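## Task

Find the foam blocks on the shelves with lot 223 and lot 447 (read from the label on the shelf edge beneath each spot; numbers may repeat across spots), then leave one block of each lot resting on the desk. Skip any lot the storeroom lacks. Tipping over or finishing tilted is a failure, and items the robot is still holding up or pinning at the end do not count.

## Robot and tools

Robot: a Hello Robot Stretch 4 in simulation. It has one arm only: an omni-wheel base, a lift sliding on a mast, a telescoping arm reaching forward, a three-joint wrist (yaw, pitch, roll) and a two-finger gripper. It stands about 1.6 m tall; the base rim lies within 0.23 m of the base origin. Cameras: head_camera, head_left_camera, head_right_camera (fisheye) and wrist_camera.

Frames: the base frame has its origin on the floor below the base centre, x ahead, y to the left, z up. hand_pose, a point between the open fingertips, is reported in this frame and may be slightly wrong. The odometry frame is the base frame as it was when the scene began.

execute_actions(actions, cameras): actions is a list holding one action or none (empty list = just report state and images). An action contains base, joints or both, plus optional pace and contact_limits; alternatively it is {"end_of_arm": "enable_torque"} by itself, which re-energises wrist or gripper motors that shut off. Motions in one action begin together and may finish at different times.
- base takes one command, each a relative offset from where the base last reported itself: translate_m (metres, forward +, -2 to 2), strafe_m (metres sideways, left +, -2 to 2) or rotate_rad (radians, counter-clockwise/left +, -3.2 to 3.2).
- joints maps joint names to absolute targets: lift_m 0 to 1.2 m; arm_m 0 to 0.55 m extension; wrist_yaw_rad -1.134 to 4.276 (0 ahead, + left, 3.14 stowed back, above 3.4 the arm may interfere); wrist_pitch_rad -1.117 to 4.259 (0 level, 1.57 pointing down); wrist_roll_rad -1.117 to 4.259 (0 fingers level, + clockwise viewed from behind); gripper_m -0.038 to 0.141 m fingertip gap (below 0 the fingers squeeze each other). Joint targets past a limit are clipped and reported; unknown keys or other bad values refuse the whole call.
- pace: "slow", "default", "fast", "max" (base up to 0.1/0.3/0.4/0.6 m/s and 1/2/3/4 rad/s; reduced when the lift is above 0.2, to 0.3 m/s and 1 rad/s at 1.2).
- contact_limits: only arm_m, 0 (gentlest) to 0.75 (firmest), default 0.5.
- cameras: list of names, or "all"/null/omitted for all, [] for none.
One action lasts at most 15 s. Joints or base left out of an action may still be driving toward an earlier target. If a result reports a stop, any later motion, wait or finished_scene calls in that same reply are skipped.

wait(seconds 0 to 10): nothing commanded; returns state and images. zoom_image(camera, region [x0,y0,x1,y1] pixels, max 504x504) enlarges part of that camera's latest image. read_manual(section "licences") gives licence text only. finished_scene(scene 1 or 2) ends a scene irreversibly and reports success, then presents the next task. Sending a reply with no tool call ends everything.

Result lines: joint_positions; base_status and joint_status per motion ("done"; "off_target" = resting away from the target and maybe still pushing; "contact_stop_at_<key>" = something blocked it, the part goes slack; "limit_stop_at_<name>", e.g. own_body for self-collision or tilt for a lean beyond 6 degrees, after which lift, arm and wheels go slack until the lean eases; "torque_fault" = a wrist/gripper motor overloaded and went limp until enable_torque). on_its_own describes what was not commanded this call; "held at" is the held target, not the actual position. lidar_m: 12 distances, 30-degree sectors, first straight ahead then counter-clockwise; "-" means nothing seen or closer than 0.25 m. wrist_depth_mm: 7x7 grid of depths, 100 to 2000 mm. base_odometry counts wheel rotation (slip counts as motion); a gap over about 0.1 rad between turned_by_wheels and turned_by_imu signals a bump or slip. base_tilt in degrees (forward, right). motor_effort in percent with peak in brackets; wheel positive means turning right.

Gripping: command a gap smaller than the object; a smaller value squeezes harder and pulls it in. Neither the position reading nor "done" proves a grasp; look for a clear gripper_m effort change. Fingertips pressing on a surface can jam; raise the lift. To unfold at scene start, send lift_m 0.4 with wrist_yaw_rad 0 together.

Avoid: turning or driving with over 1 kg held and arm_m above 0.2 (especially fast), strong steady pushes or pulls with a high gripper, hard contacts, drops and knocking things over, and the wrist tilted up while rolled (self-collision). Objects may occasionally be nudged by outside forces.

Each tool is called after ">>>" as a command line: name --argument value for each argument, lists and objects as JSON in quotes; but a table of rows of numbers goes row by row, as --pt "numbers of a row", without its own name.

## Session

>>> execute_actions --actions '[]'

Scene clock: 0.00 s.
base_odometry: x=+0.000 y=+0.000 heading=+0.000 (m, m, rad; odometry frame)
turned_by_wheels: +0.000 (rad since the last result)
turned_by_imu: +0.000 (rad since the last result)
base_tilt: forward=-0.1 right=-0.5 (deg)
lidar_m: 0.57 0.60 0.77 1.65 1.68 0.97 0.85 0.85 1.09 2.55 0.99 0.64
base_status: not commanded
joint_positions: lift_m=+0.215 arm_m=+0.000 wrist_yaw_rad=+3.203 wrist_pitch_rad=-0.016 wrist_roll_rad=-0.004 gripper_m=+0.057
joint_status: not commanded
motor_effort: lift_m=+18 arm_m=+0 wrist_yaw_rad=-2 wrist_pitch_rad=-8 wrist_roll_rad=-1 gripper_m=-4 wheel_0=+0 wheel_1=+0 wheel_2=+0 (%)
hand_pose: x=-0.1228 y=+0.0697 z=+0.3978 quat_wxyz=(-0.030, +0.008, -0.002, +1.000) (m; base frame)
wrist_depth_mm: - 133 134 1808 1808 1921 1921 / - 110 135 1308 1756 1863 1863 / - 119 148 1756 1808 1863 1983 / 137 136 1430 1808 1863 1863 1983 / 1661 1708 1397 1756 1808 1921 1863 / 229 1255 201 1205 200 1281 1229 / 226 878 946 - 946 866 917
pictures: head_camera, head_left_camera, head_right_camera, wrist_camera
camera_calibration (this result's frames):
wrist_camera: T_world_to_cam=[[-0.021371, 0.999603, 0.0183417, -0.0893482], [0.0203403, 0.0187768, -0.999617, 0.448786], [-0.999565, -0.0209897, -0.0207335, 0.116581], [0, 0, 0, 1]] pos_world=[0.105492, 0.083333, 0.45267]
Images, in order (width x height): head_camera 420x560, head_left_camera 420x672, head_right_camera 420x672, wrist_camera 616x392.

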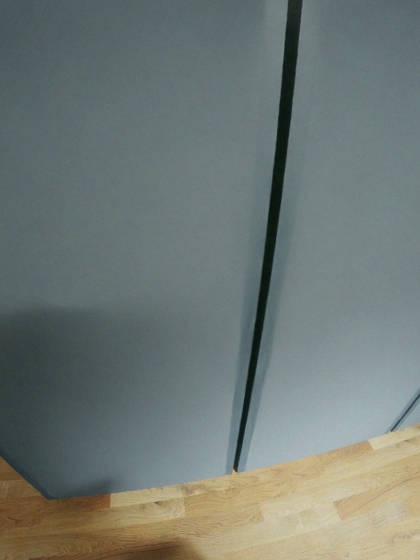

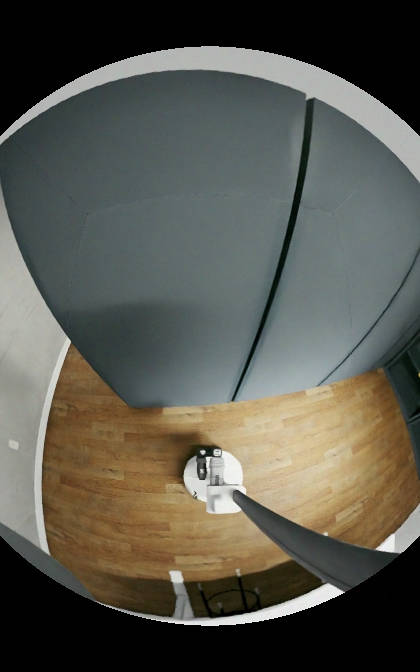

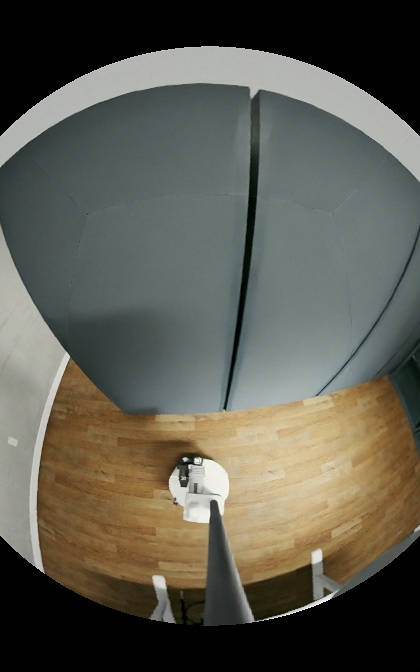

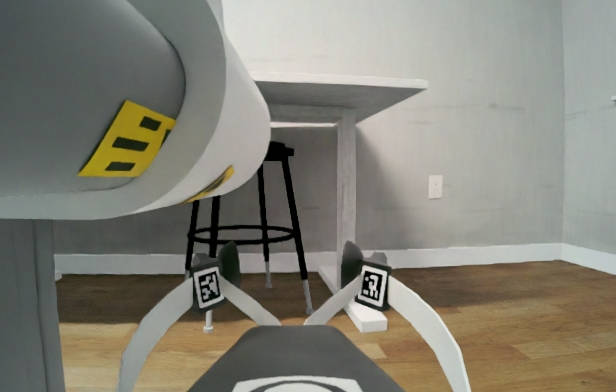

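>>> execute_actions --actions '[{"base":{"rotate_rad":-1.35},"joints":{"lift_m":0.6,"wrist_yaw_rad":0,"gripper_m":0.141}}]'

Scene clock: 2.87 s.
base_odometry: x=+0.000 y=+0.000 heading=-1.350 (m, m, rad; odometry frame)
turned_by_wheels: -1.350 (rad since the last result)
turned_by_imu: -1.336 (rad since the last result)
base_tilt: forward=-0.1 right=-0.4 (deg)
lidar_m: 1.73 0.78 0.61 0.58 0.62 1.72 1.67 1.77 0.87 0.84 0.92 2.59
base_status: done
joint_positions: lift_m=+0.600 arm_m=+0.000 wrist_yaw_rad=+0.001 wrist_pitch_rad=-0.016 wrist_roll_rad=-0.004 gripper_m=+0.141
joint_status: all done
motor_effort: lift_m=+25(27) arm_m=+0(0) wrist_yaw_rad=-3(10) wrist_pitch_rad=-6(6) wrist_roll_rad=-1(1) gripper_m=+0(5) wheel_0=+3(7) wheel_1=+2(10) wheel_2=+1(7) (%)
hand_pose: x=+0.4589 y=-0.0873 z=+0.7823 quat_wxyz=(+1.000, -0.002, -0.008, +0.000) (m; base frame)
wrist_depth_mm: 904 1308 - - - - - / 917 1336 - - - - - / 931 1336 - - - - - / 931 1366 - - - - - / 931 1182 - - - - - / 904 1160 - - - - - / 917 1308 1708 - 1756 1618 1661
pictures: head_camera, head_left_camera, head_right_camera, wrist_camera
camera_calibration (this result's frames):
wrist_camera: T_world_to_cam=[[-0.0390756, -0.999068, 0.0183434, -0.0933846], [-0.0214717, -0.0175137, -0.999616, 0.840282], [0.999006, -0.0394545, -0.0207673, -0.216047], [0, 0, 0, 1]] pos_world=[0.230225, -0.0871051, 0.837186]
Images, in order (width x height): head_camera 420x560, head_left_camera 420x672, head_right_camera 420x672, wrist_camera 616x392.

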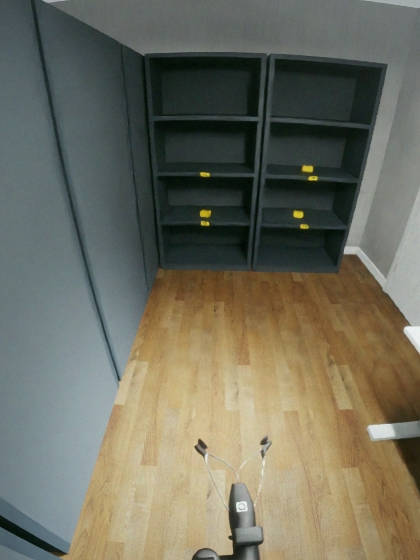

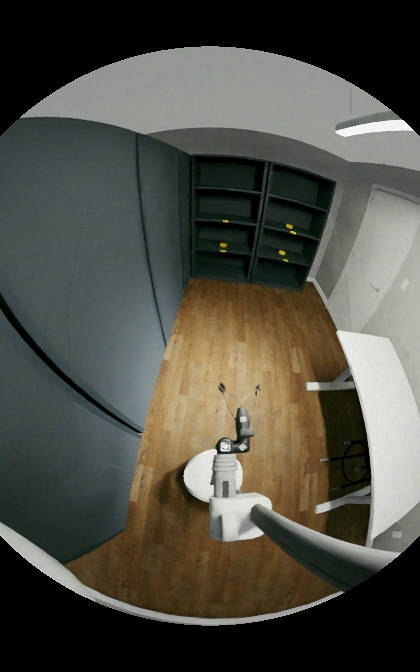

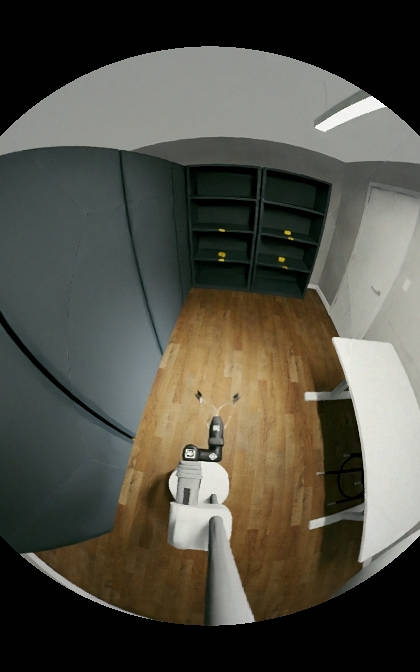

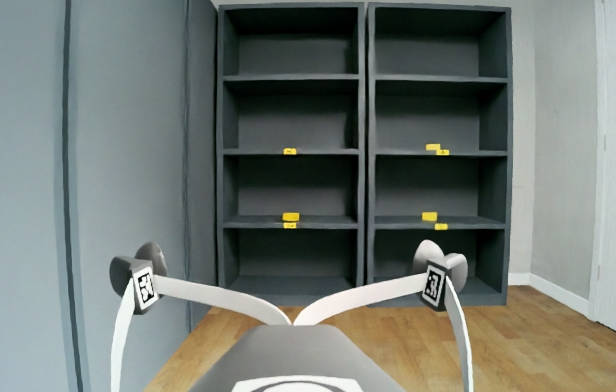

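>>> execute_actions --actions '[{"base":{"translate_m":1.4},"pace":"fast"}]' --cameras '["head_camera","wrist_camera"]'

Scene clock: 8.03 s.
base_odometry: x=+0.308 y=-1.366 heading=-1.350 (m, m, rad; odometry frame)
turned_by_wheels: +0.000 (rad since the last result)
turned_by_imu: +0.007 (rad since the last result)
base_tilt: forward=+0.0 right=-0.4 (deg)
lidar_m: 1.14 0.61 0.47 0.44 0.51 0.75 3.10 1.31 1.07 1.74 1.54 1.19
base_status: done
joint_positions: lift_m=+0.600 arm_m=+0.000 wrist_yaw_rad=+0.000 wrist_pitch_rad=-0.016 wrist_roll_rad=-0.004 gripper_m=+0.141
joint_status: not commanded
motor_effort: lift_m=+24(24) arm_m=+0(0) wrist_yaw_rad=-3(4) wrist_pitch_rad=-5(4) wrist_roll_rad=-1(0) gripper_m=-2(1) wheel_0=-1(7) wheel_1=+0(8) wheel_2=+1(10) (%)
hand_pose: x=+0.4589 y=-0.0874 z=+0.7824 quat_wxyz=(+1.000, -0.002, -0.008, +0.000) (m; base frame)
wrist_depth_mm: 723 976 1366 1397 1336 960 1336 / 732 991 1397 1366 1366 991 1366 / 741 976 1397 1397 1336 976 1229 / 741 1008 1430 1430 1430 976 1366 / 750 946 1430 1397 1281 960 1366 / 732 931 1025 976 1336 960 1397 / 732 991 1397 - 1430 1060 1430
pictures: head_camera, wrist_camera
camera_calibration (this result's frames):
wrist_camera: T_world_to_cam=[[-0.0394564, -0.999053, 0.0183435, -0.0933204], [-0.0214784, -0.0175056, -0.999616, 0.840317], [0.99899, -0.0398352, -0.0207673, -0.216044], [0, 0, 0, 1]] pos_world=[0.230192, -0.0871279, 0.83722]
Images, in order (width x height): head_camera 420x560, wrist_camera 616x392.

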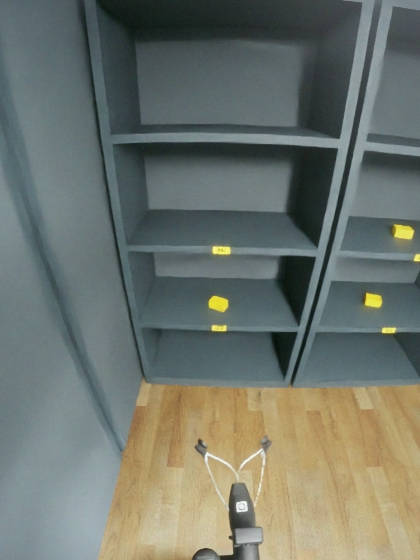

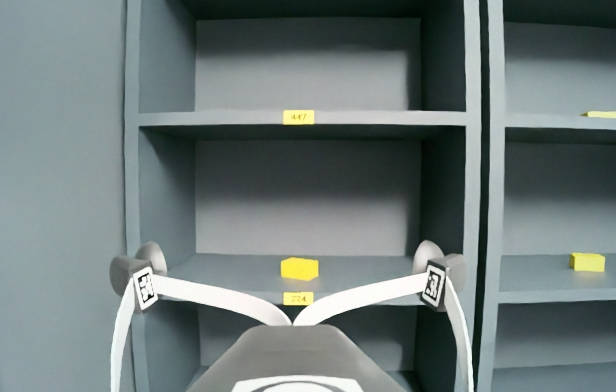

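>>> execute_actions --actions '[{"base":{"rotate_rad":-0.12}}]' --cameras '[]'

>>> execute_actions --actions '[{"base":{"strafe_m":-0.75}}]' --cameras '["head_camera","wrist_camera"]'

Scene clock: 9.03 s.
base_odometry: x=+0.308 y=-1.366 heading=-1.469 (m, m, rad; odometry frame)
turned_by_wheels: -0.119 (rad since the last result)
turned_by_imu: -0.118 (rad since the last result)
base_tilt: forward=-0.1 right=-0.4 (deg)
lidar_m: 1.15 0.69 0.48 0.44 0.45 0.66 1.73 1.45 1.04 1.52 1.70 1.20
base_status: done
joint_positions: lift_m=+0.600 arm_m=+0.000 wrist_yaw_rad=+0.000 wrist_pitch_rad=-0.016 wrist_roll_rad=-0.004 gripper_m=+0.141
joint_status: not commanded
motor_effort: lift_m=+24(24) arm_m=+0(0) wrist_yaw_rad=-2(3) wrist_pitch_rad=-4(5) wrist_roll_rad=+0(1) gripper_m=-1(1) wheel_0=+3(6) wheel_1=+3(7) wheel_2=+1(5) (%)
hand_pose: x=+0.4589 y=-0.0874 z=+0.7824 quat_wxyz=(+1.000, -0.002, -0.008, +0.000) (m; base frame)
wrist_depth_mm: 904 1255 1336 1366 1042 1430 1464 / 904 1281 1397 1430 1042 1464 1499 / 917 1118 1397 1397 1025 1336 1464 / 917 1281 1366 1430 1060 1464 1499 / 931 1098 1397 1464 1078 1430 1397 / 917 991 1042 976 1008 1499 1576 / 917 1255 1430 - 1042 1430 1537
pictures: none
No camera images: the call's "cameras" was empty. Leave "cameras" out to get every camera's image.

Scene clock: 12.87 s.
base_odometry: x=-0.438 y=-1.442 heading=-1.469 (m, m, rad; odometry frame)
turned_by_wheels: +0.000 (rad since the last result)
turned_by_imu: -0.001 (rad since the last result)
base_tilt: forward=-0.1 right=-0.4 (deg)
lidar_m: 1.16 1.21 1.25 1.19 1.23 1.71 1.14 0.41 0.50 0.97 0.99 1.21
base_status: done
joint_positions: lift_m=+0.600 arm_m=+0.000 wrist_yaw_rad=+0.000 wrist_pitch_rad=-0.016 wrist_roll_rad=-0.004 gripper_m=+0.141
joint_status: not commanded
motor_effort: lift_m=+24(24) arm_m=+0(0) wrist_yaw_rad=-2(1) wrist_pitch_rad=-5(5) wrist_roll_rad=+0(0) gripper_m=+0(1) wheel_0=+0(11) wheel_1=-1(11) wheel_2=+1(1) (%)
hand_pose: x=+0.4589 y=-0.0874 z=+0.7824 quat_wxyz=(+1.000, -0.002, -0.008, +0.000) (m; base frame)
wrist_depth_mm: 1308 991 1397 1430 1430 1430 1255 / 1336 991 1397 1430 1464 1464 1255 / 1281 991 1366 1430 1336 1430 1229 / 1366 1008 1430 1430 1499 1499 1255 / 1336 991 1430 1430 1308 1464 1229 / 1397 960 1025 991 1366 1430 1255 / 1397 991 1464 - 1464 1464 1255
pictures: head_camera, wrist_camera
camera_calibration (this result's frames):
wrist_camera: T_world_to_cam=[[-0.0395433, -0.999049, 0.0183435, -0.0933056], [-0.0214799, -0.0175037, -0.999616, 0.840318], [0.998987, -0.0399221, -0.0207673, -0.216043], [0, 0, 0, 1]] pos_world=[0.230184, -0.0871331, 0.837221]
Images, in order (width x height): head_camera 420x560, wrist_camera 616x392.

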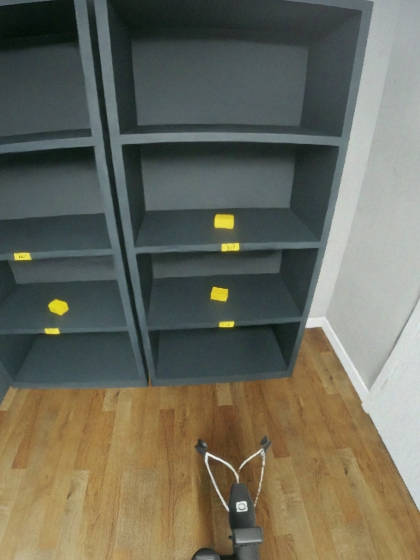

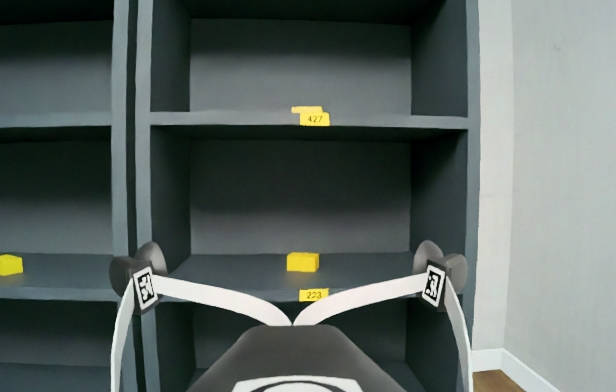

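>>> zoom_image --camera "wrist_camera" --region '[260,240,360,310]'

Region (260, 240, 360, 310) of wrist_camera's 616x392 image, scaled by 5.040; it fills the top 353 rows of this view, and the rest is white.

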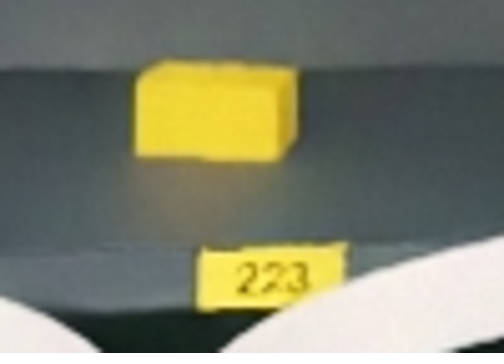

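>>> execute_actions --actions '[{"base":{"translate_m":0.55},"joints":{"lift_m":0.58,"wrist_pitch_rad":0.45}}]' --cameras '["head_camera","wrist_camera"]'

Scene clock: 16.83 s.
base_odometry: x=-0.382 y=-1.989 heading=-1.469 (m, m, rad; odometry frame)
turned_by_wheels: +0.000 (rad since the last result)
turned_by_imu: +0.004 (rad since the last result)
base_tilt: forward=-0.1 right=-0.4 (deg)
lidar_m: 0.61 0.66 0.90 1.20 1.27 1.74 0.96 0.94 0.97 0.99 1.03 0.65
base_status: done
joint_positions: lift_m=+0.580 arm_m=+0.000 wrist_yaw_rad=+0.000 wrist_pitch_rad=+0.452 wrist_roll_rad=-0.004 gripper_m=+0.141
joint_status: all done
motor_effort: lift_m=+14(24) arm_m=+0(0) wrist_yaw_rad=+0(1) wrist_pitch_rad=-3(7) wrist_roll_rad=-1(0) gripper_m=+0(1) wheel_0=+3(6) wheel_1=+2(7) wheel_2=+1(9) (%)
hand_pose: x=+0.4300 y=-0.0874 z=+0.6326 quat_wxyz=(+0.975, -0.002, +0.224, +0.000) (m; base frame)
wrist_depth_mm: 535 750 778 788 809 820 647 / 530 809 831 842 866 854 654 / 535 647 654 634 668 691 640 / 477 484 488 496 504 512 544 / 535 715 1060 1098 1098 866 668 / 564 691 866 878 891 854 676 / 597 750 809 - 820 788 715
pictures: head_camera, wrist_camera
camera_calibration (this result's frames):
wrist_camera: T_world_to_cam=[[-0.0270428, -0.999049, 0.0342163, -0.107125], [-0.469756, -0.0175132, -0.882623, 0.80877], [0.882382, -0.0399419, -0.468835, 0.143345], [0, 0, 0, 1]] pos_world=[0.250542, -0.0871337, 0.784709]
Images, in order (width x height): head_camera 420x560, wrist_camera 616x392.

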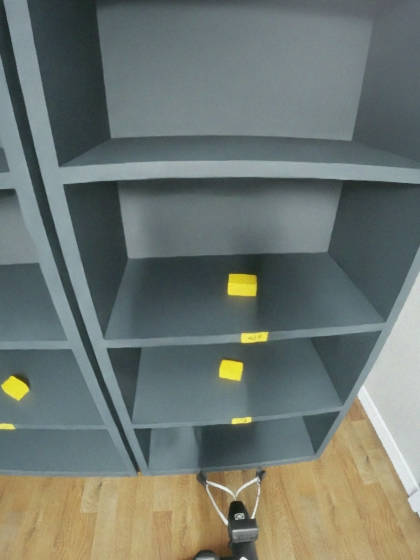

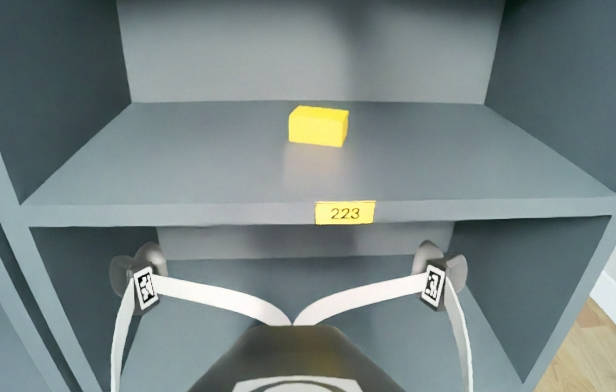

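>>> execute_actions --actions '[{"base":{"strafe_m":-0.035},"joints":{"arm_m":0.33}}]' --cameras '["wrist_camera"]'

>>> execute_actions --actions '[{"joints":{"lift_m":0.56}}]' --cameras '["wrist_camera"]'

Scene clock: 19.37 s.
base_odometry: x=-0.417 y=-1.993 heading=-1.468 (m, m, rad; odometry frame)
turned_by_wheels: +0.000 (rad since the last result)
turned_by_imu: +0.001 (rad since the last result)
base_tilt: forward=+0.0 right=-0.5 (deg)
lidar_m: 0.61 0.65 0.88 1.25 1.30 1.76 0.92 0.94 0.95 0.94 0.99 0.67
base_status: done
joint_positions: lift_m=+0.580 arm_m=+0.329 wrist_yaw_rad=+0.000 wrist_pitch_rad=+0.452 wrist_roll_rad=-0.004 gripper_m=+0.141
joint_status: all done
motor_effort: lift_m=+15(14) arm_m=+8(10) wrist_yaw_rad=-3(2) wrist_pitch_rad=-7(5) wrist_roll_rad=+0(0) gripper_m=-2(2) wheel_0=+0(9) wheel_1=+1(10) wheel_2=+0(1) (%)
hand_pose: x=+0.7589 y=-0.0874 z=+0.6326 quat_wxyz=(+0.975, -0.002, +0.224, +0.001) (m; base frame)
wrist_depth_mm: 477 480 488 500 504 512 521 / 500 508 521 530 539 544 554 / 539 549 564 574 585 597 585 / 473 480 484 488 496 504 508 / 377 379 384 347 392 397 399 / 310 297 301 304 306 315 325 / 271 270 279 - 286 276 283
pictures: wrist_camera
camera_calibration (this result's frames):
wrist_camera: T_world_to_cam=[[-0.0269421, -0.999051, 0.0342212, -0.0982828], [-0.469921, -0.0175574, -0.882534, 0.963324], [0.882297, -0.0398586, -0.469002, -0.14677], [0, 0, 0, 1]] pos_world=[0.579533, -0.0871261, 0.784694]
Images, in order (width x height): wrist_camera 616x392.

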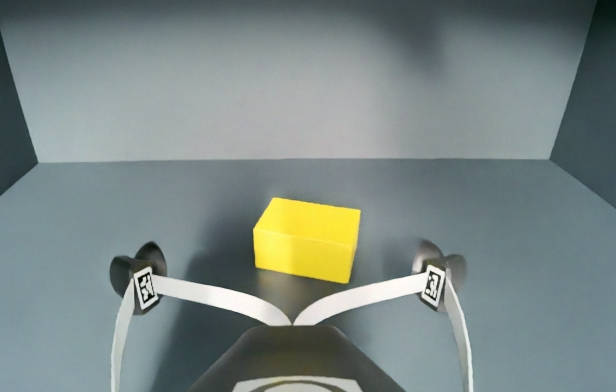

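Scene clock: 20.17 s.
base_odometry: x=-0.417 y=-1.993 heading=-1.468 (m, m, rad; odometry frame)
turned_by_wheels: +0.000 (rad since the last result)
turned_by_imu: +0.000 (rad since the last result)
base_tilt: forward=+0.0 right=-0.5 (deg)
lidar_m: 0.61 0.63 0.90 1.25 1.29 1.78 0.95 0.93 0.99 0.95 0.99 0.63
base_status: not commanded
joint_positions: lift_m=+0.560 arm_m=+0.329 wrist_yaw_rad=+0.000 wrist_pitch_rad=+0.452 wrist_roll_rad=-0.004 gripper_m=+0.141
joint_status: all done
motor_effort: lift_m=+14(13) arm_m=+8(8) wrist_yaw_rad=-3(0) wrist_pitch_rad=-4(3) wrist_roll_rad=-1(1) gripper_m=+0(2) wheel_0=+0(0) wheel_1=+1(1) wheel_2=+0(0) (%)
hand_pose: x=+0.7589 y=-0.0874 z=+0.6126 quat_wxyz=(+0.975, -0.002, +0.224, +0.001) (m; base frame)
wrist_depth_mm: 473 480 492 500 508 512 517 / 500 512 525 530 544 549 554 / 535 544 554 564 574 580 585 / 436 439 442 362 455 462 469 / 343 349 355 338 362 364 364 / 285 273 277 279 281 290 298 / 249 248 256 - 262 254 260
pictures: wrist_camera
camera_calibration (this result's frames):
wrist_camera: T_world_to_cam=[[-0.0269419, -0.999051, 0.0342213, -0.0975996], [-0.469921, -0.0175576, -0.882534, 0.945702], [0.882297, -0.0398585, -0.469002, -0.156136], [0, 0, 0, 1]] pos_world=[0.579534, -0.0871261, 0.764726]
Images, in order (width x height): wrist_camera 616x392.

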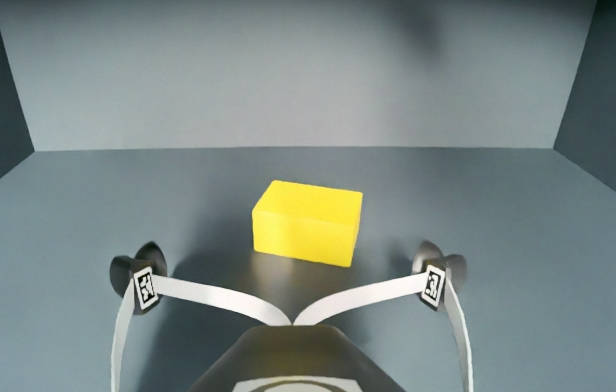

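>>> execute_actions --actions '[{"base":{"strafe_m":-0.012},"joints":{"arm_m":0.44,"lift_m":0.545}}]' --cameras '[]'

>>> execute_actions --actions '[{"joints":{"lift_m":0.52}}]' --cameras '["wrist_camera"]'

Scene clock: 21.83 s.
base_odometry: x=-0.429 y=-1.994 heading=-1.468 (m, m, rad; odometry frame)
turned_by_wheels: +0.000 (rad since the last result)
turned_by_imu: +0.001 (rad since the last result)
base_tilt: forward=-0.1 right=-0.5 (deg)
lidar_m: 0.62 0.65 0.92 1.26 1.29 1.79 0.94 0.94 0.94 0.94 0.98 0.67
base_status: done
joint_positions: lift_m=+0.545 arm_m=+0.439 wrist_yaw_rad=+0.000 wrist_pitch_rad=+0.452 wrist_roll_rad=-0.004 gripper_m=+0.141
joint_status: all done
motor_effort: lift_m=+14(13) arm_m=+8(10) wrist_yaw_rad=-2(1) wrist_pitch_rad=-4(4) wrist_roll_rad=-2(2) gripper_m=+0(1) wheel_0=+2(9) wheel_1=-2(9) wheel_2=+0(0) (%)
hand_pose: x=+0.8689 y=-0.0874 z=+0.5976 quat_wxyz=(+0.975, -0.002, +0.224, +0.000) (m; base frame)
wrist_depth_mm: 377 379 389 397 402 407 415 / 399 410 415 424 430 436 442 / 433 442 449 455 466 477 480 / 404 407 415 418 424 430 436 / 320 325 329 264 325 340 340 / 265 255 234 220 260 270 279 / 233 229 239 - 244 236 -
pictures: none
No camera images: the call's "cameras" was empty. Leave "cameras" out to get every camera's image.

Scene clock: 22.70 s.
base_odometry: x=-0.429 y=-1.994 heading=-1.468 (m, m, rad; odometry frame)
turned_by_wheels: +0.000 (rad since the last result)
turned_by_imu: +0.000 (rad since the last result)
base_tilt: forward=-0.1 right=-0.4 (deg)
lidar_m: 0.63 0.63 0.91 1.26 1.33 1.79 0.92 0.94 0.97 0.94 0.98 0.65
base_status: not commanded
joint_positions: lift_m=+0.520 arm_m=+0.439 wrist_yaw_rad=+0.000 wrist_pitch_rad=+0.452 wrist_roll_rad=-0.004 gripper_m=+0.141
joint_status: all done
motor_effort: lift_m=+14(14) arm_m=+9(9) wrist_yaw_rad=-2(3) wrist_pitch_rad=-5(4) wrist_roll_rad=-2(1) gripper_m=+0(1) wheel_0=+2(2) wheel_1=-2(2) wheel_2=+0(0) (%)
hand_pose: x=+0.8689 y=-0.0874 z=+0.5726 quat_wxyz=(+0.975, -0.002, +0.224, +0.000) (m; base frame)
wrist_depth_mm: 375 382 389 397 402 404 415 / 399 407 415 424 430 436 442 / 427 436 442 452 459 466 469 / 357 362 368 370 375 377 382 / 283 287 241 224 274 298 300 / 234 224 226 208 229 237 245 / 205 204 211 - 215 208 -
pictures: wrist_camera
camera_calibration (this result's frames):
wrist_camera: T_world_to_cam=[[-0.0269817, -0.99905, 0.0342227, -0.093244], [-0.469968, -0.0175379, -0.882509, 0.962108], [0.882271, -0.0398952, -0.469049, -0.271897], [0, 0, 0, 1]] pos_world=[0.689531, -0.0871295, 0.724727]
Images, in order (width x height): wrist_camera 616x392.

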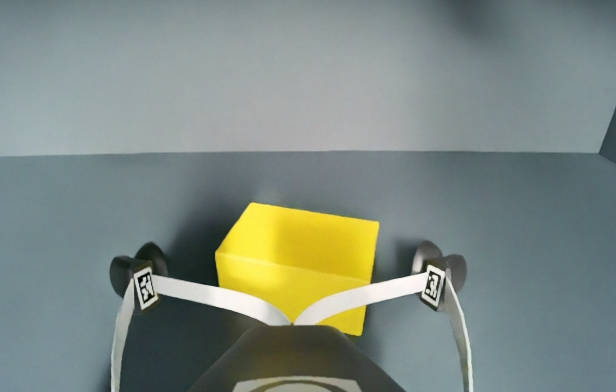

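>>> execute_actions --actions '[{"joints":{"gripper_m":0.03}}]' --cameras '["wrist_camera"]'

>>> execute_actions --actions '[{"joints":{"lift_m":0.56}}]' --cameras '["wrist_camera"]'

Scene clock: 25.03 s.
base_odometry: x=-0.429 y=-1.994 heading=-1.468 (m, m, rad; odometry frame)
turned_by_wheels: +0.000 (rad since the last result)
turned_by_imu: +0.001 (rad since the last result)
base_tilt: forward=+0.0 right=-0.4 (deg)
lidar_m: 0.62 0.65 0.90 1.27 1.30 1.81 0.93 0.93 0.94 0.93 1.00 0.65
base_status: not commanded
joint_positions: lift_m=+0.520 arm_m=+0.439 wrist_yaw_rad=+0.000 wrist_pitch_rad=+0.452 wrist_roll_rad=-0.004 gripper_m=+0.030
joint_status: all done
motor_effort: lift_m=+14(14) arm_m=+8(8) wrist_yaw_rad=-3(2) wrist_pitch_rad=-6(5) wrist_roll_rad=-1(1) gripper_m=-23(25) wheel_0=+2(2) wheel_1=-1(2) wheel_2=+0(0) (%)
hand_pose: x=+0.8689 y=-0.0874 z=+0.5726 quat_wxyz=(+0.975, -0.002, +0.224, +0.000) (m; base frame)
wrist_depth_mm: 379 382 392 397 402 407 413 / 399 407 415 421 430 436 439 / 424 433 442 449 455 466 473 / 355 362 366 366 373 379 382 / 283 289 208 211 232 300 298 / 233 178 212 200 191 229 246 / 204 203 206 - 215 208 -
pictures: wrist_camera
camera_calibration (this result's frames):
wrist_camera: T_world_to_cam=[[-0.0269815, -0.99905, 0.034223, -0.0932444], [-0.469972, -0.0175381, -0.882507, 0.962109], [0.882269, -0.0398952, -0.469053, -0.271893], [0, 0, 0, 1]] pos_world=[0.689531, -0.0871294, 0.724727]
Images, in order (width x height): wrist_camera 616x392.

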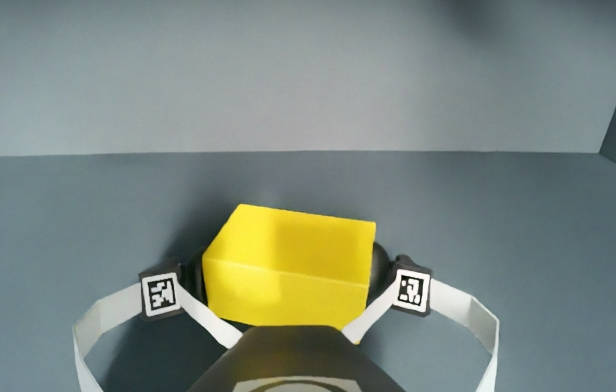

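Scene clock: 26.03 s.
base_odometry: x=-0.429 y=-1.994 heading=-1.468 (m, m, rad; odometry frame)
turned_by_wheels: +0.000 (rad since the last result)
turned_by_imu: +0.000 (rad since the last result)
base_tilt: forward=+0.0 right=-0.4 (deg)
lidar_m: 0.61 0.66 0.90 1.25 1.30 1.76 0.94 0.96 0.95 0.93 0.97 0.67
base_status: not commanded
joint_positions: lift_m=+0.560 arm_m=+0.439 wrist_yaw_rad=+0.000 wrist_pitch_rad=+0.452 wrist_roll_rad=-0.004 gripper_m=+0.030
joint_status: all done
motor_effort: lift_m=+24(25) arm_m=+8(8) wrist_yaw_rad=-1(2) wrist_pitch_rad=-4(6) wrist_roll_rad=-1(0) gripper_m=-23(24) wheel_0=+2(2) wheel_1=-1(2) wheel_2=+0(0) (%)
hand_pose: x=+0.8689 y=-0.0874 z=+0.6117 quat_wxyz=(+0.975, -0.002, +0.224, +0.000) (m; base frame)
wrist_depth_mm: 377 382 392 399 402 407 410 / 402 407 415 424 427 436 439 / 433 442 449 459 466 473 480 / 430 436 442 449 455 459 462 / 342 347 209 211 231 362 364 / 282 178 212 199 191 277 297 / 247 246 248 - 260 251 258
pictures: wrist_camera
camera_calibration (this result's frames):
wrist_camera: T_world_to_cam=[[-0.0269765, -0.99905, 0.0342271, -0.0945898], [-0.470109, -0.0175379, -0.882434, 0.996677], [0.882196, -0.0398954, -0.469189, -0.253393], [0, 0, 0, 1]] pos_world=[0.689537, -0.0871295, 0.76385]
Images, in order (width x height): wrist_camera 616x392.

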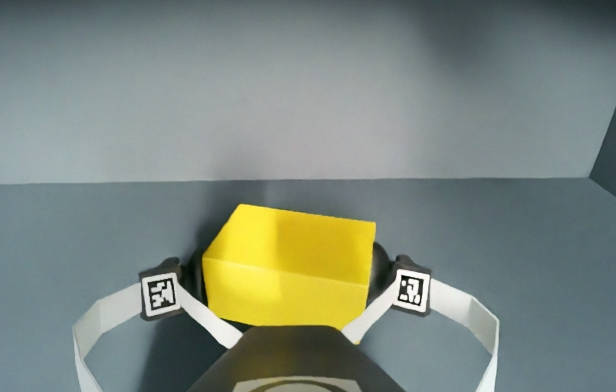

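>>> execute_actions --actions '[{"joints":{"arm_m":0.0}}]' --cameras '[]'

>>> execute_actions --actions '[{"base":{"translate_m":-0.5},"joints":{"lift_m":0.85}}]' --cameras '[]'

>>> execute_actions --actions '[{"base":{"rotate_rad":-1.9}}]'

Scene clock: 28.90 s.
base_odometry: x=-0.429 y=-1.994 heading=-1.468 (m, m, rad; odometry frame)
turned_by_wheels: +0.000 (rad since the last result)
turned_by_imu: +0.001 (rad since the last result)
base_tilt: forward=+0.0 right=-0.5 (deg)
lidar_m: 0.61 0.65 0.91 1.25 1.29 1.81 0.92 0.93 0.96 0.94 0.99 0.65
base_status: not commanded
joint_positions: lift_m=+0.560 arm_m=+0.001 wrist_yaw_rad=+0.000 wrist_pitch_rad=+0.453 wrist_roll_rad=-0.004 gripper_m=+0.030
joint_status: all done
motor_effort: lift_m=+24(24) arm_m=-8(10) wrist_yaw_rad=+1(4) wrist_pitch_rad=-6(7) wrist_roll_rad=-1(1) gripper_m=-22(23) wheel_0=+2(2) wheel_1=-2(2) wheel_2=+0(0) (%)
hand_pose: x=+0.4318 y=-0.0875 z=+0.6116 quat_wxyz=(+0.974, -0.002, +0.224, +0.000) (m; base frame)
wrist_depth_mm: 603 759 788 798 820 809 591 / 609 798 820 842 854 820 597 / 554 597 597 603 615 640 580 / 462 469 473 473 492 517 525 / 609 878 210 211 232 831 603 / 603 178 210 200 191 691 654 / 597 750 750 - 788 741 866
pictures: none
No camera images: the call's "cameras" was empty. Leave "cameras" out to get every camera's image.

Scene clock: 32.07 s.
base_odometry: x=-0.480 y=-1.496 heading=-1.469 (m, m, rad; odometry frame)
turned_by_wheels: +0.000 (rad since the last result)
turned_by_imu: +0.000 (rad since the last result)
base_tilt: forward=+0.0 right=-0.4 (deg)
lidar_m: 1.11 1.16 1.33 1.25 1.28 1.76 0.87 0.43 0.57 0.92 0.99 1.21
base_status: done
joint_positions: lift_m=+0.850 arm_m=+0.001 wrist_yaw_rad=+0.000 wrist_pitch_rad=+0.453 wrist_roll_rad=-0.004 gripper_m=+0.030
joint_status: all done
motor_effort: lift_m=+25(26) arm_m=-9(9) wrist_yaw_rad=-1(1) wrist_pitch_rad=-7(7) wrist_roll_rad=+0(1) gripper_m=-23(23) wheel_0=-1(6) wheel_1=-1(7) wheel_2=+0(11) (%)
hand_pose: x=+0.4318 y=-0.0874 z=+0.9016 quat_wxyz=(+0.974, -0.002, +0.224, +0.000) (m; base frame)
wrist_depth_mm: 1205 831 1255 1281 991 991 1160 / 1281 931 1336 1336 1336 1366 1205 / 1336 976 1366 1397 1336 1464 1182 / 1118 1042 1078 1098 1160 1618 1205 / 1499 1138 209 211 231 1576 1205 / 1205 178 210 199 192 1308 1205 / 1160 1160 1160 - 1255 1182 1160
pictures: none
No camera images: the call's "cameras" was empty. Leave "cameras" out to get every camera's image.

Scene clock: 34.30 s.
base_odometry: x=-0.480 y=-1.496 heading=+2.915 (m, m, rad; odometry frame)
turned_by_wheels: -1.900 (rad since the last result)
turned_by_imu: -1.882 (rad since the last result)
base_tilt: forward=-0.1 right=-0.4 (deg)
lidar_m: 0.74 0.93 1.05 1.14 1.14 1.26 1.28 1.25 1.39 2.20 0.45 0.47
base_status: done
joint_positions: lift_m=+0.850 arm_m=+0.001 wrist_yaw_rad=+0.000 wrist_pitch_rad=+0.453 wrist_roll_rad=-0.004 gripper_m=+0.030
joint_status: not commanded
motor_effort: lift_m=+23(24) arm_m=-8(9) wrist_yaw_rad=-2(2) wrist_pitch_rad=-7(6) wrist_roll_rad=+0(1) gripper_m=-21(24) wheel_0=+2(7) wheel_1=+1(9) wheel_2=-1(6) (%)
hand_pose: x=+0.4318 y=-0.0874 z=+0.9017 quat_wxyz=(+0.974, -0.002, +0.224, +0.000) (m; base frame)
wrist_depth_mm: 634 683 750 820 891 1008 1138 / 654 723 788 866 960 1078 1229 / 691 759 842 878 904 917 946 / 741 831 904 707 668 676 691 / 788 878 209 211 232 535 535 / 854 178 210 200 191 410 436 / 904 1025 1118 - 759 382 379
pictures: head_camera, head_left_camera, head_right_camera, wrist_camera
camera_calibration (this result's frames):
wrist_camera: T_world_to_cam=[[-0.0270713, -0.999047, 0.0342413, -0.116307], [-0.470417, -0.0174919, -0.882271, 1.0471], [0.882029, -0.0399919, -0.469495, 0.268619], [0, 0, 0, 1]] pos_world=[0.252497, -0.0871379, 1.05392]
Images, in order (width x height): head_camera 420x560, head_left_camera 420x672, head_right_camera 420x672, wrist_camera 616x392.

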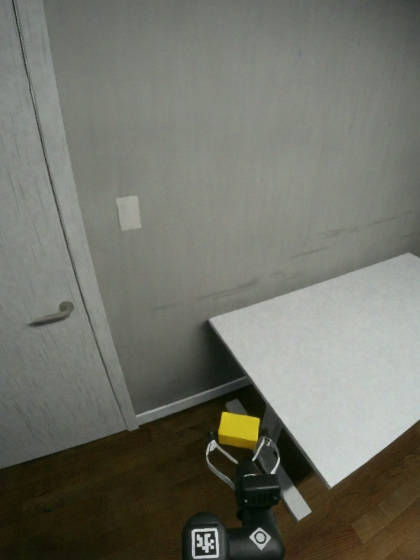

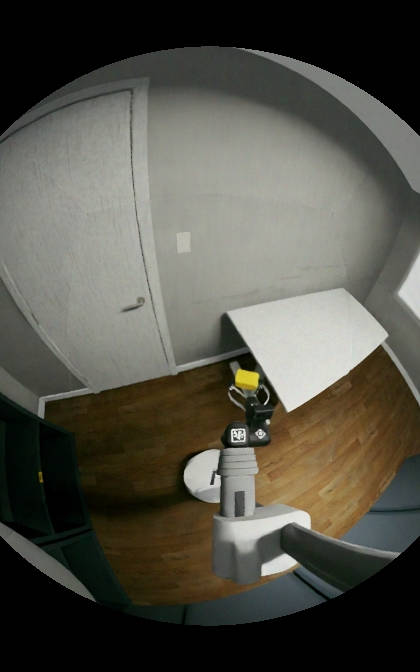

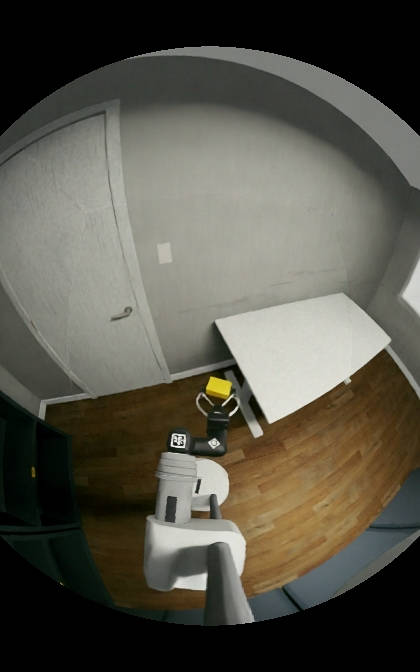

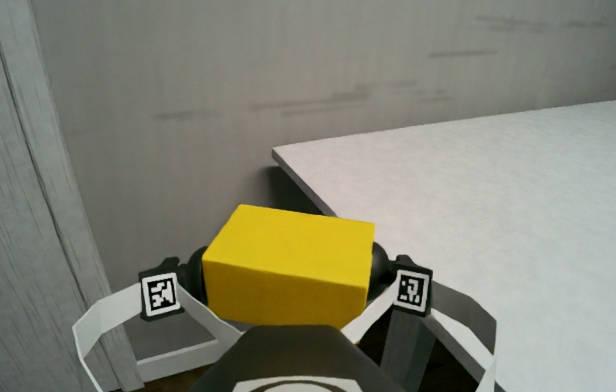

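>>> execute_actions --actions '[{"base":{"rotate_rad":-0.6},"joints":{"arm_m":0.3}}]' --cameras '["head_camera","wrist_camera"]'

Scene clock: 36.63 s.
base_odometry: x=-0.480 y=-1.496 heading=+2.315 (m, m, rad; odometry frame)
turned_by_wheels: -0.600 (rad since the last result)
turned_by_imu: -0.593 (rad since the last result)
base_tilt: forward=+0.0 right=-0.5 (deg)
lidar_m: 0.47 0.65 0.91 1.05 1.15 1.14 1.21 1.28 1.22 1.35 1.98 0.58
base_status: done
joint_positions: lift_m=+0.850 arm_m=+0.299 wrist_yaw_rad=+0.000 wrist_pitch_rad=+0.452 wrist_roll_rad=-0.004 gripper_m=+0.030
joint_status: all done
motor_effort: lift_m=+24(23) arm_m=+8(6) wrist_yaw_rad=+0(1) wrist_pitch_rad=-5(6) wrist_roll_rad=-2(1) gripper_m=-24(24) wheel_0=+0(8) wheel_1=+0(7) wheel_2=-2(5) (%)
hand_pose: x=+0.7289 y=-0.0874 z=+0.9018 quat_wxyz=(+0.975, -0.002, +0.224, +0.001) (m; base frame)
wrist_depth_mm: 668 778 991 1336 - - - / 676 820 1060 1281 1366 - - / 707 809 866 878 891 917 - / 627 640 647 654 661 676 - / 500 508 209 210 232 530 1708 / 413 178 210 200 192 418 1366 / 359 362 362 - 382 382 1205
pictures: head_camera, wrist_camera
camera_calibration (this result's frames):
wrist_camera: T_world_to_cam=[[-0.0269332, -0.999051, 0.0342373, -0.108326], [-0.470223, -0.017562, -0.882373, 1.18685], [0.882136, -0.0398643, -0.469304, 0.00636272], [0, 0, 0, 1]] pos_world=[0.549556, -0.0871262, 1.05394]
Images, in order (width x height): head_camera 420x560, wrist_camera 616x392.

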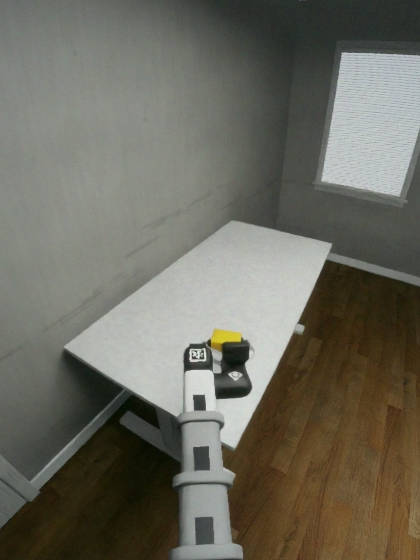

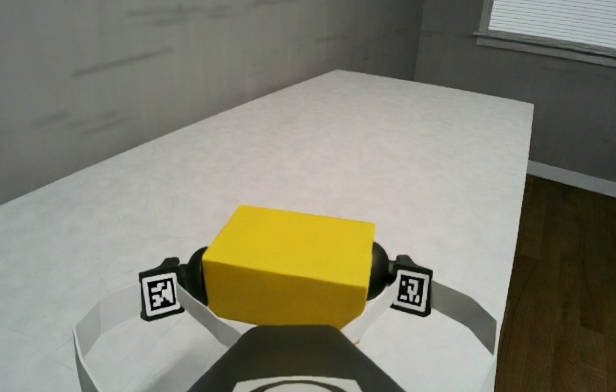

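>>> execute_actions --actions '[{"base":{"rotate_rad":0.2},"joints":{"arm_m":0.4,"lift_m":0.76}}]' --cameras '["head_camera"]'

>>> execute_actions --actions '[{"joints":{"lift_m":0.71}}]' --cameras '[]'

>>> execute_actions --actions '[{"joints":{"gripper_m":0.141}}]' --cameras '[]'

>>> execute_actions --actions '[{"joints":{"lift_m":0.85}}]' --cameras '[]'

>>> execute_actions --actions '[{"joints":{"arm_m":0},"pace":"fast"}]'

Scene clock: 38.37 s.
base_odometry: x=-0.480 y=-1.496 heading=+2.515 (m, m, rad; odometry frame)
turned_by_wheels: +0.200 (rad since the last result)
turned_by_imu: +0.199 (rad since the last result)
base_tilt: forward=+0.0 right=-0.5 (deg)
lidar_m: 0.50 0.86 0.95 1.17 1.12 1.12 1.37 1.25 1.26 1.48 3.10 0.47
base_status: done
joint_positions: lift_m=+0.760 arm_m=+0.399 wrist_yaw_rad=+0.000 wrist_pitch_rad=+0.452 wrist_roll_rad=-0.004 gripper_m=+0.030
joint_status: all done
motor_effort: lift_m=+14(22) arm_m=+8(8) wrist_yaw_rad=-2(1) wrist_pitch_rad=-7(6) wrist_roll_rad=-1(1) gripper_m=-22(23) wheel_0=-1(8) wheel_1=-1(7) wheel_2=+2(8) (%)
hand_pose: x=+0.8289 y=-0.0874 z=+0.8125 quat_wxyz=(+0.975, -0.002, +0.224, +0.001) (m; base frame)
wrist_depth_mm: 484 549 661 820 1060 1499 - / 500 580 699 842 1008 1078 - / 525 591 627 634 647 668 683 / 459 462 473 473 484 488 492 / 364 370 209 211 231 384 387 / 300 178 210 200 191 296 315 / 263 262 264 - 277 268 274
pictures: head_camera
Images, in order (width x height): head_camera 420x560.

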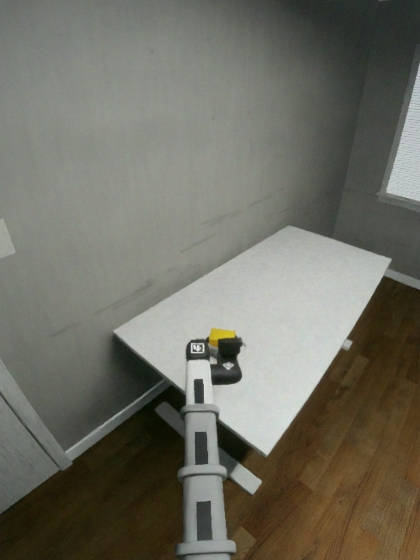

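Scene clock: 39.47 s.
base_odometry: x=-0.480 y=-1.496 heading=+2.515 (m, m, rad; odometry frame)
turned_by_wheels: +0.000 (rad since the last result)
turned_by_imu: +0.000 (rad since the last result)
base_tilt: forward=+0.0 right=-0.4 (deg)
lidar_m: 0.51 0.90 0.94 1.12 1.13 1.14 1.36 1.24 1.25 1.48 3.09 0.45
base_status: not commanded
joint_positions: lift_m=+0.710 arm_m=+0.399 wrist_yaw_rad=+0.000 wrist_pitch_rad=+0.452 wrist_roll_rad=-0.004 gripper_m=+0.030
joint_status: all done
motor_effort: lift_m=+14(15) arm_m=+8(8) wrist_yaw_rad=-4(1) wrist_pitch_rad=-6(7) wrist_roll_rad=-1(1) gripper_m=-22(24) wheel_0=-1(1) wheel_1=-1(1) wheel_2=+2(2) (%)
hand_pose: x=+0.8289 y=-0.0874 z=+0.7625 quat_wxyz=(+0.975, -0.002, +0.224, +0.001) (m; base frame)
wrist_depth_mm: 488 549 661 798 1060 1537 - / 496 580 683 768 798 831 904 / 500 492 496 504 512 525 539 / 364 366 373 375 379 387 389 / 287 291 209 211 230 304 304 / 237 178 210 199 191 234 250 / 207 207 208 - 219 212 -
pictures: none
No camera images: the call's "cameras" was empty. Leave "cameras" out to get every camera's image.

Scene clock: 41.57 s.
base_odometry: x=-0.480 y=-1.496 heading=+2.515 (m, m, rad; odometry frame)
turned_by_wheels: +0.000 (rad since the last result)
turned_by_imu: +0.001 (rad since the last result)
base_tilt: forward=-0.1 right=-0.5 (deg)
lidar_m: 0.51 0.89 0.94 1.14 1.13 1.14 1.36 1.25 1.25 1.48 3.10 0.47
base_status: not commanded
joint_positions: lift_m=+0.710 arm_m=+0.399 wrist_yaw_rad=+0.000 wrist_pitch_rad=+0.452 wrist_roll_rad=-0.004 gripper_m=+0.141
joint_status: all done
motor_effort: lift_m=+14(14) arm_m=+8(9) wrist_yaw_rad=-2(0) wrist_pitch_rad=-5(5) wrist_roll_rad=-1(0) gripper_m=+0(25) wheel_0=-1(1) wheel_1=-1(1) wheel_2=+2(2) (%)
hand_pose: x=+0.8289 y=-0.0874 z=+0.7625 quat_wxyz=(+0.975, -0.002, +0.224, +0.001) (m; base frame)
wrist_depth_mm: 484 549 647 820 1060 1499 - / 496 580 683 778 798 842 891 / 496 496 496 504 512 525 544 / 362 368 370 375 379 384 389 / 287 291 248 229 279 304 304 / 237 228 229 205 235 242 249 / 209 206 215 - 219 212 -
pictures: none
No camera images: the call's "cameras" was empty. Leave "cameras" out to get every camera's image.

Scene clock: 43.20 s.
base_odometry: x=-0.480 y=-1.496 heading=+2.515 (m, m, rad; odometry frame)
turned_by_wheels: +0.000 (rad since the last result)
turned_by_imu: +0.001 (rad since the last result)
base_tilt: forward=-0.1 right=-0.5 (deg)
lidar_m: 0.51 0.87 0.94 1.16 1.12 1.15 1.37 1.25 1.23 1.50 3.09 0.47
base_status: not commanded
joint_positions: lift_m=+0.850 arm_m=+0.399 wrist_yaw_rad=+0.000 wrist_pitch_rad=+0.452 wrist_roll_rad=-0.004 gripper_m=+0.141
joint_status: all done
motor_effort: lift_m=+24(28) arm_m=+8(8) wrist_yaw_rad=-1(2) wrist_pitch_rad=-5(5) wrist_roll_rad=+0(2) gripper_m=+0(0) wheel_0=-1(1) wheel_1=-1(0) wheel_2=+2(2) (%)
hand_pose: x=+0.8289 y=-0.0874 z=+0.9017 quat_wxyz=(+0.975, -0.002, +0.224, +0.001) (m; base frame)
wrist_depth_mm: 484 549 661 809 1060 1537 - / 496 580 707 866 1138 1499 - / 530 615 750 854 904 917 946 / 554 621 647 654 661 668 676 / 500 508 517 525 525 530 530 / 413 397 404 404 404 421 436 / 364 359 375 - 382 368 377
pictures: none
No camera images: the call's "cameras" was empty. Leave "cameras" out to get every camera's image.

Scene clock: 45.10 s.
base_odometry: x=-0.480 y=-1.496 heading=+2.515 (m, m, rad; odometry frame)
turned_by_wheels: +0.000 (rad since the last result)
turned_by_imu: +0.001 (rad since the last result)
base_tilt: forward=-0.1 right=-0.5 (deg)
lidar_m: 0.50 0.88 0.94 1.15 1.13 1.14 1.37 1.24 1.26 1.49 3.08 0.45
base_status: not commanded
joint_positions: lift_m=+0.850 arm_m=+0.001 wrist_yaw_rad=+0.000 wrist_pitch_rad=+0.452 wrist_roll_rad=-0.004 gripper_m=+0.141
joint_status: all done
motor_effort: lift_m=+24(24) arm_m=-9(9) wrist_yaw_rad=-2(3) wrist_pitch_rad=-6(7) wrist_roll_rad=-1(1) gripper_m=+1(0) wheel_0=-1(1) wheel_1=-1(1) wheel_2=+1(2) (%)
hand_pose: x=+0.4318 y=-0.0875 z=+0.9017 quat_wxyz=(+0.975, -0.002, +0.224, +0.000) (m; base frame)
wrist_depth_mm: 707 809 976 1205 1576 - - / 732 854 1042 1205 1397 1499 - / 768 854 878 891 891 917 1025 / 809 683 647 627 661 676 - / 854 960 539 525 530 564 1708 / 891 1008 488 407 410 1308 1397 / 960 1118 1160 - 384 1182 1205
pictures: head_camera, head_left_camera, head_right_camera, wrist_camera
camera_calibration (this result's frames):
wrist_camera: T_world_to_cam=[[-0.0272806, -0.999041, 0.0342377, -0.116265], [-0.470262, -0.0173975, -0.882355, 1.04708], [0.882105, -0.0401719, -0.469337, 0.268408], [0, 0, 0, 1]] pos_world=[0.252466, -0.0871542, 1.05385]
Images, in order (width x height): head_camera 420x560, head_left_camera 420x672, head_right_camera 420x672, wrist_camera 616x392.

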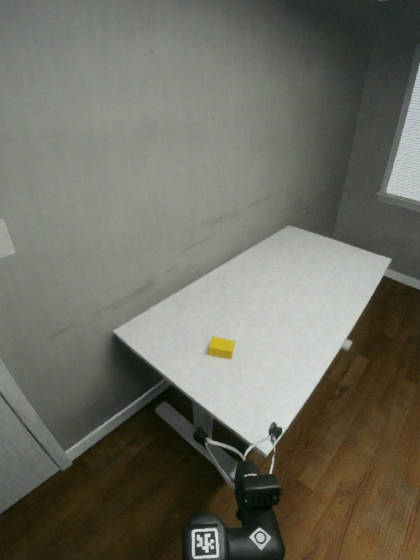

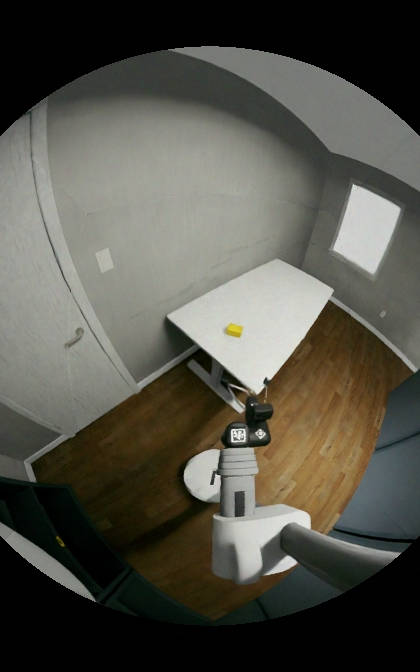

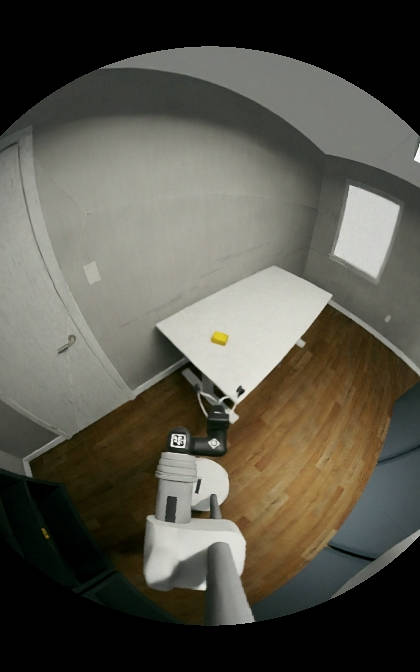

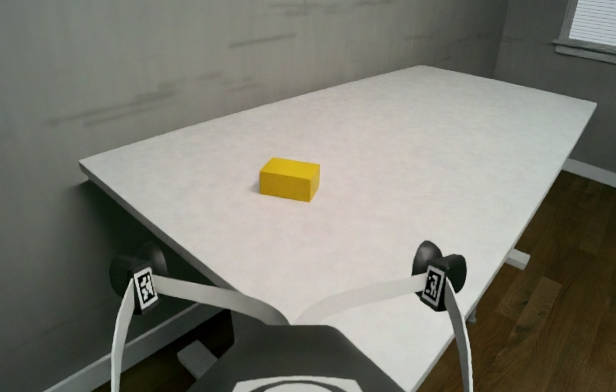

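>>> execute_actions --actions '[{"base":{"rotate_rad":-0.86},"joints":{"wrist_pitch_rad":1.5,"lift_m":0.85}}]' --cameras '["head_camera","head_left_camera"]'

Scene clock: 47.03 s.
base_odometry: x=-0.480 y=-1.496 heading=+1.655 (m, m, rad; odometry frame)
turned_by_wheels: -0.860 (rad since the last result)
turned_by_imu: -0.851 (rad since the last result)
base_tilt: forward=-0.1 right=-0.5 (deg)
lidar_m: 1.02 0.45 0.60 0.93 0.95 1.21 1.12 1.16 1.29 1.24 1.29 1.70
base_status: done
joint_positions: lift_m=+0.850 arm_m=+0.001 wrist_yaw_rad=+0.000 wrist_pitch_rad=+1.500 wrist_roll_rad=-0.004 gripper_m=+0.141
joint_status: all done
motor_effort: lift_m=+24(22) arm_m=-8(8) wrist_yaw_rad=-1(1) wrist_pitch_rad=+0(2) wrist_roll_rad=+0(1) gripper_m=+1(1) wheel_0=+3(6) wheel_1=+2(8) wheel_2=+0(7) (%)
hand_pose: x=+0.1928 y=-0.0874 z=+0.7401 quat_wxyz=(+0.732, -0.001, +0.682, +0.001) (m; base frame)
wrist_depth_mm: 931 946 946 976 991 991 1008 / 891 946 960 976 991 991 1025 / 931 946 946 976 976 991 1025 / 931 946 976 960 976 991 1008 / 931 946 741 759 976 1008 1008 / 931 741 750 750 976 991 1025 / 946 931 750 - 991 991 1008
pictures: head_camera, head_left_camera
Images, in order (width x height): head_camera 420x560, head_left_camera 420x672.

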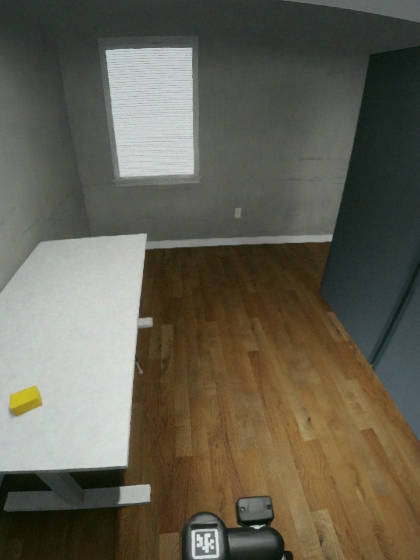

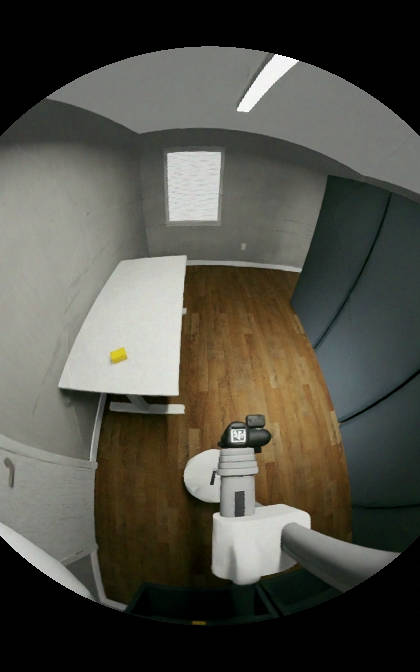

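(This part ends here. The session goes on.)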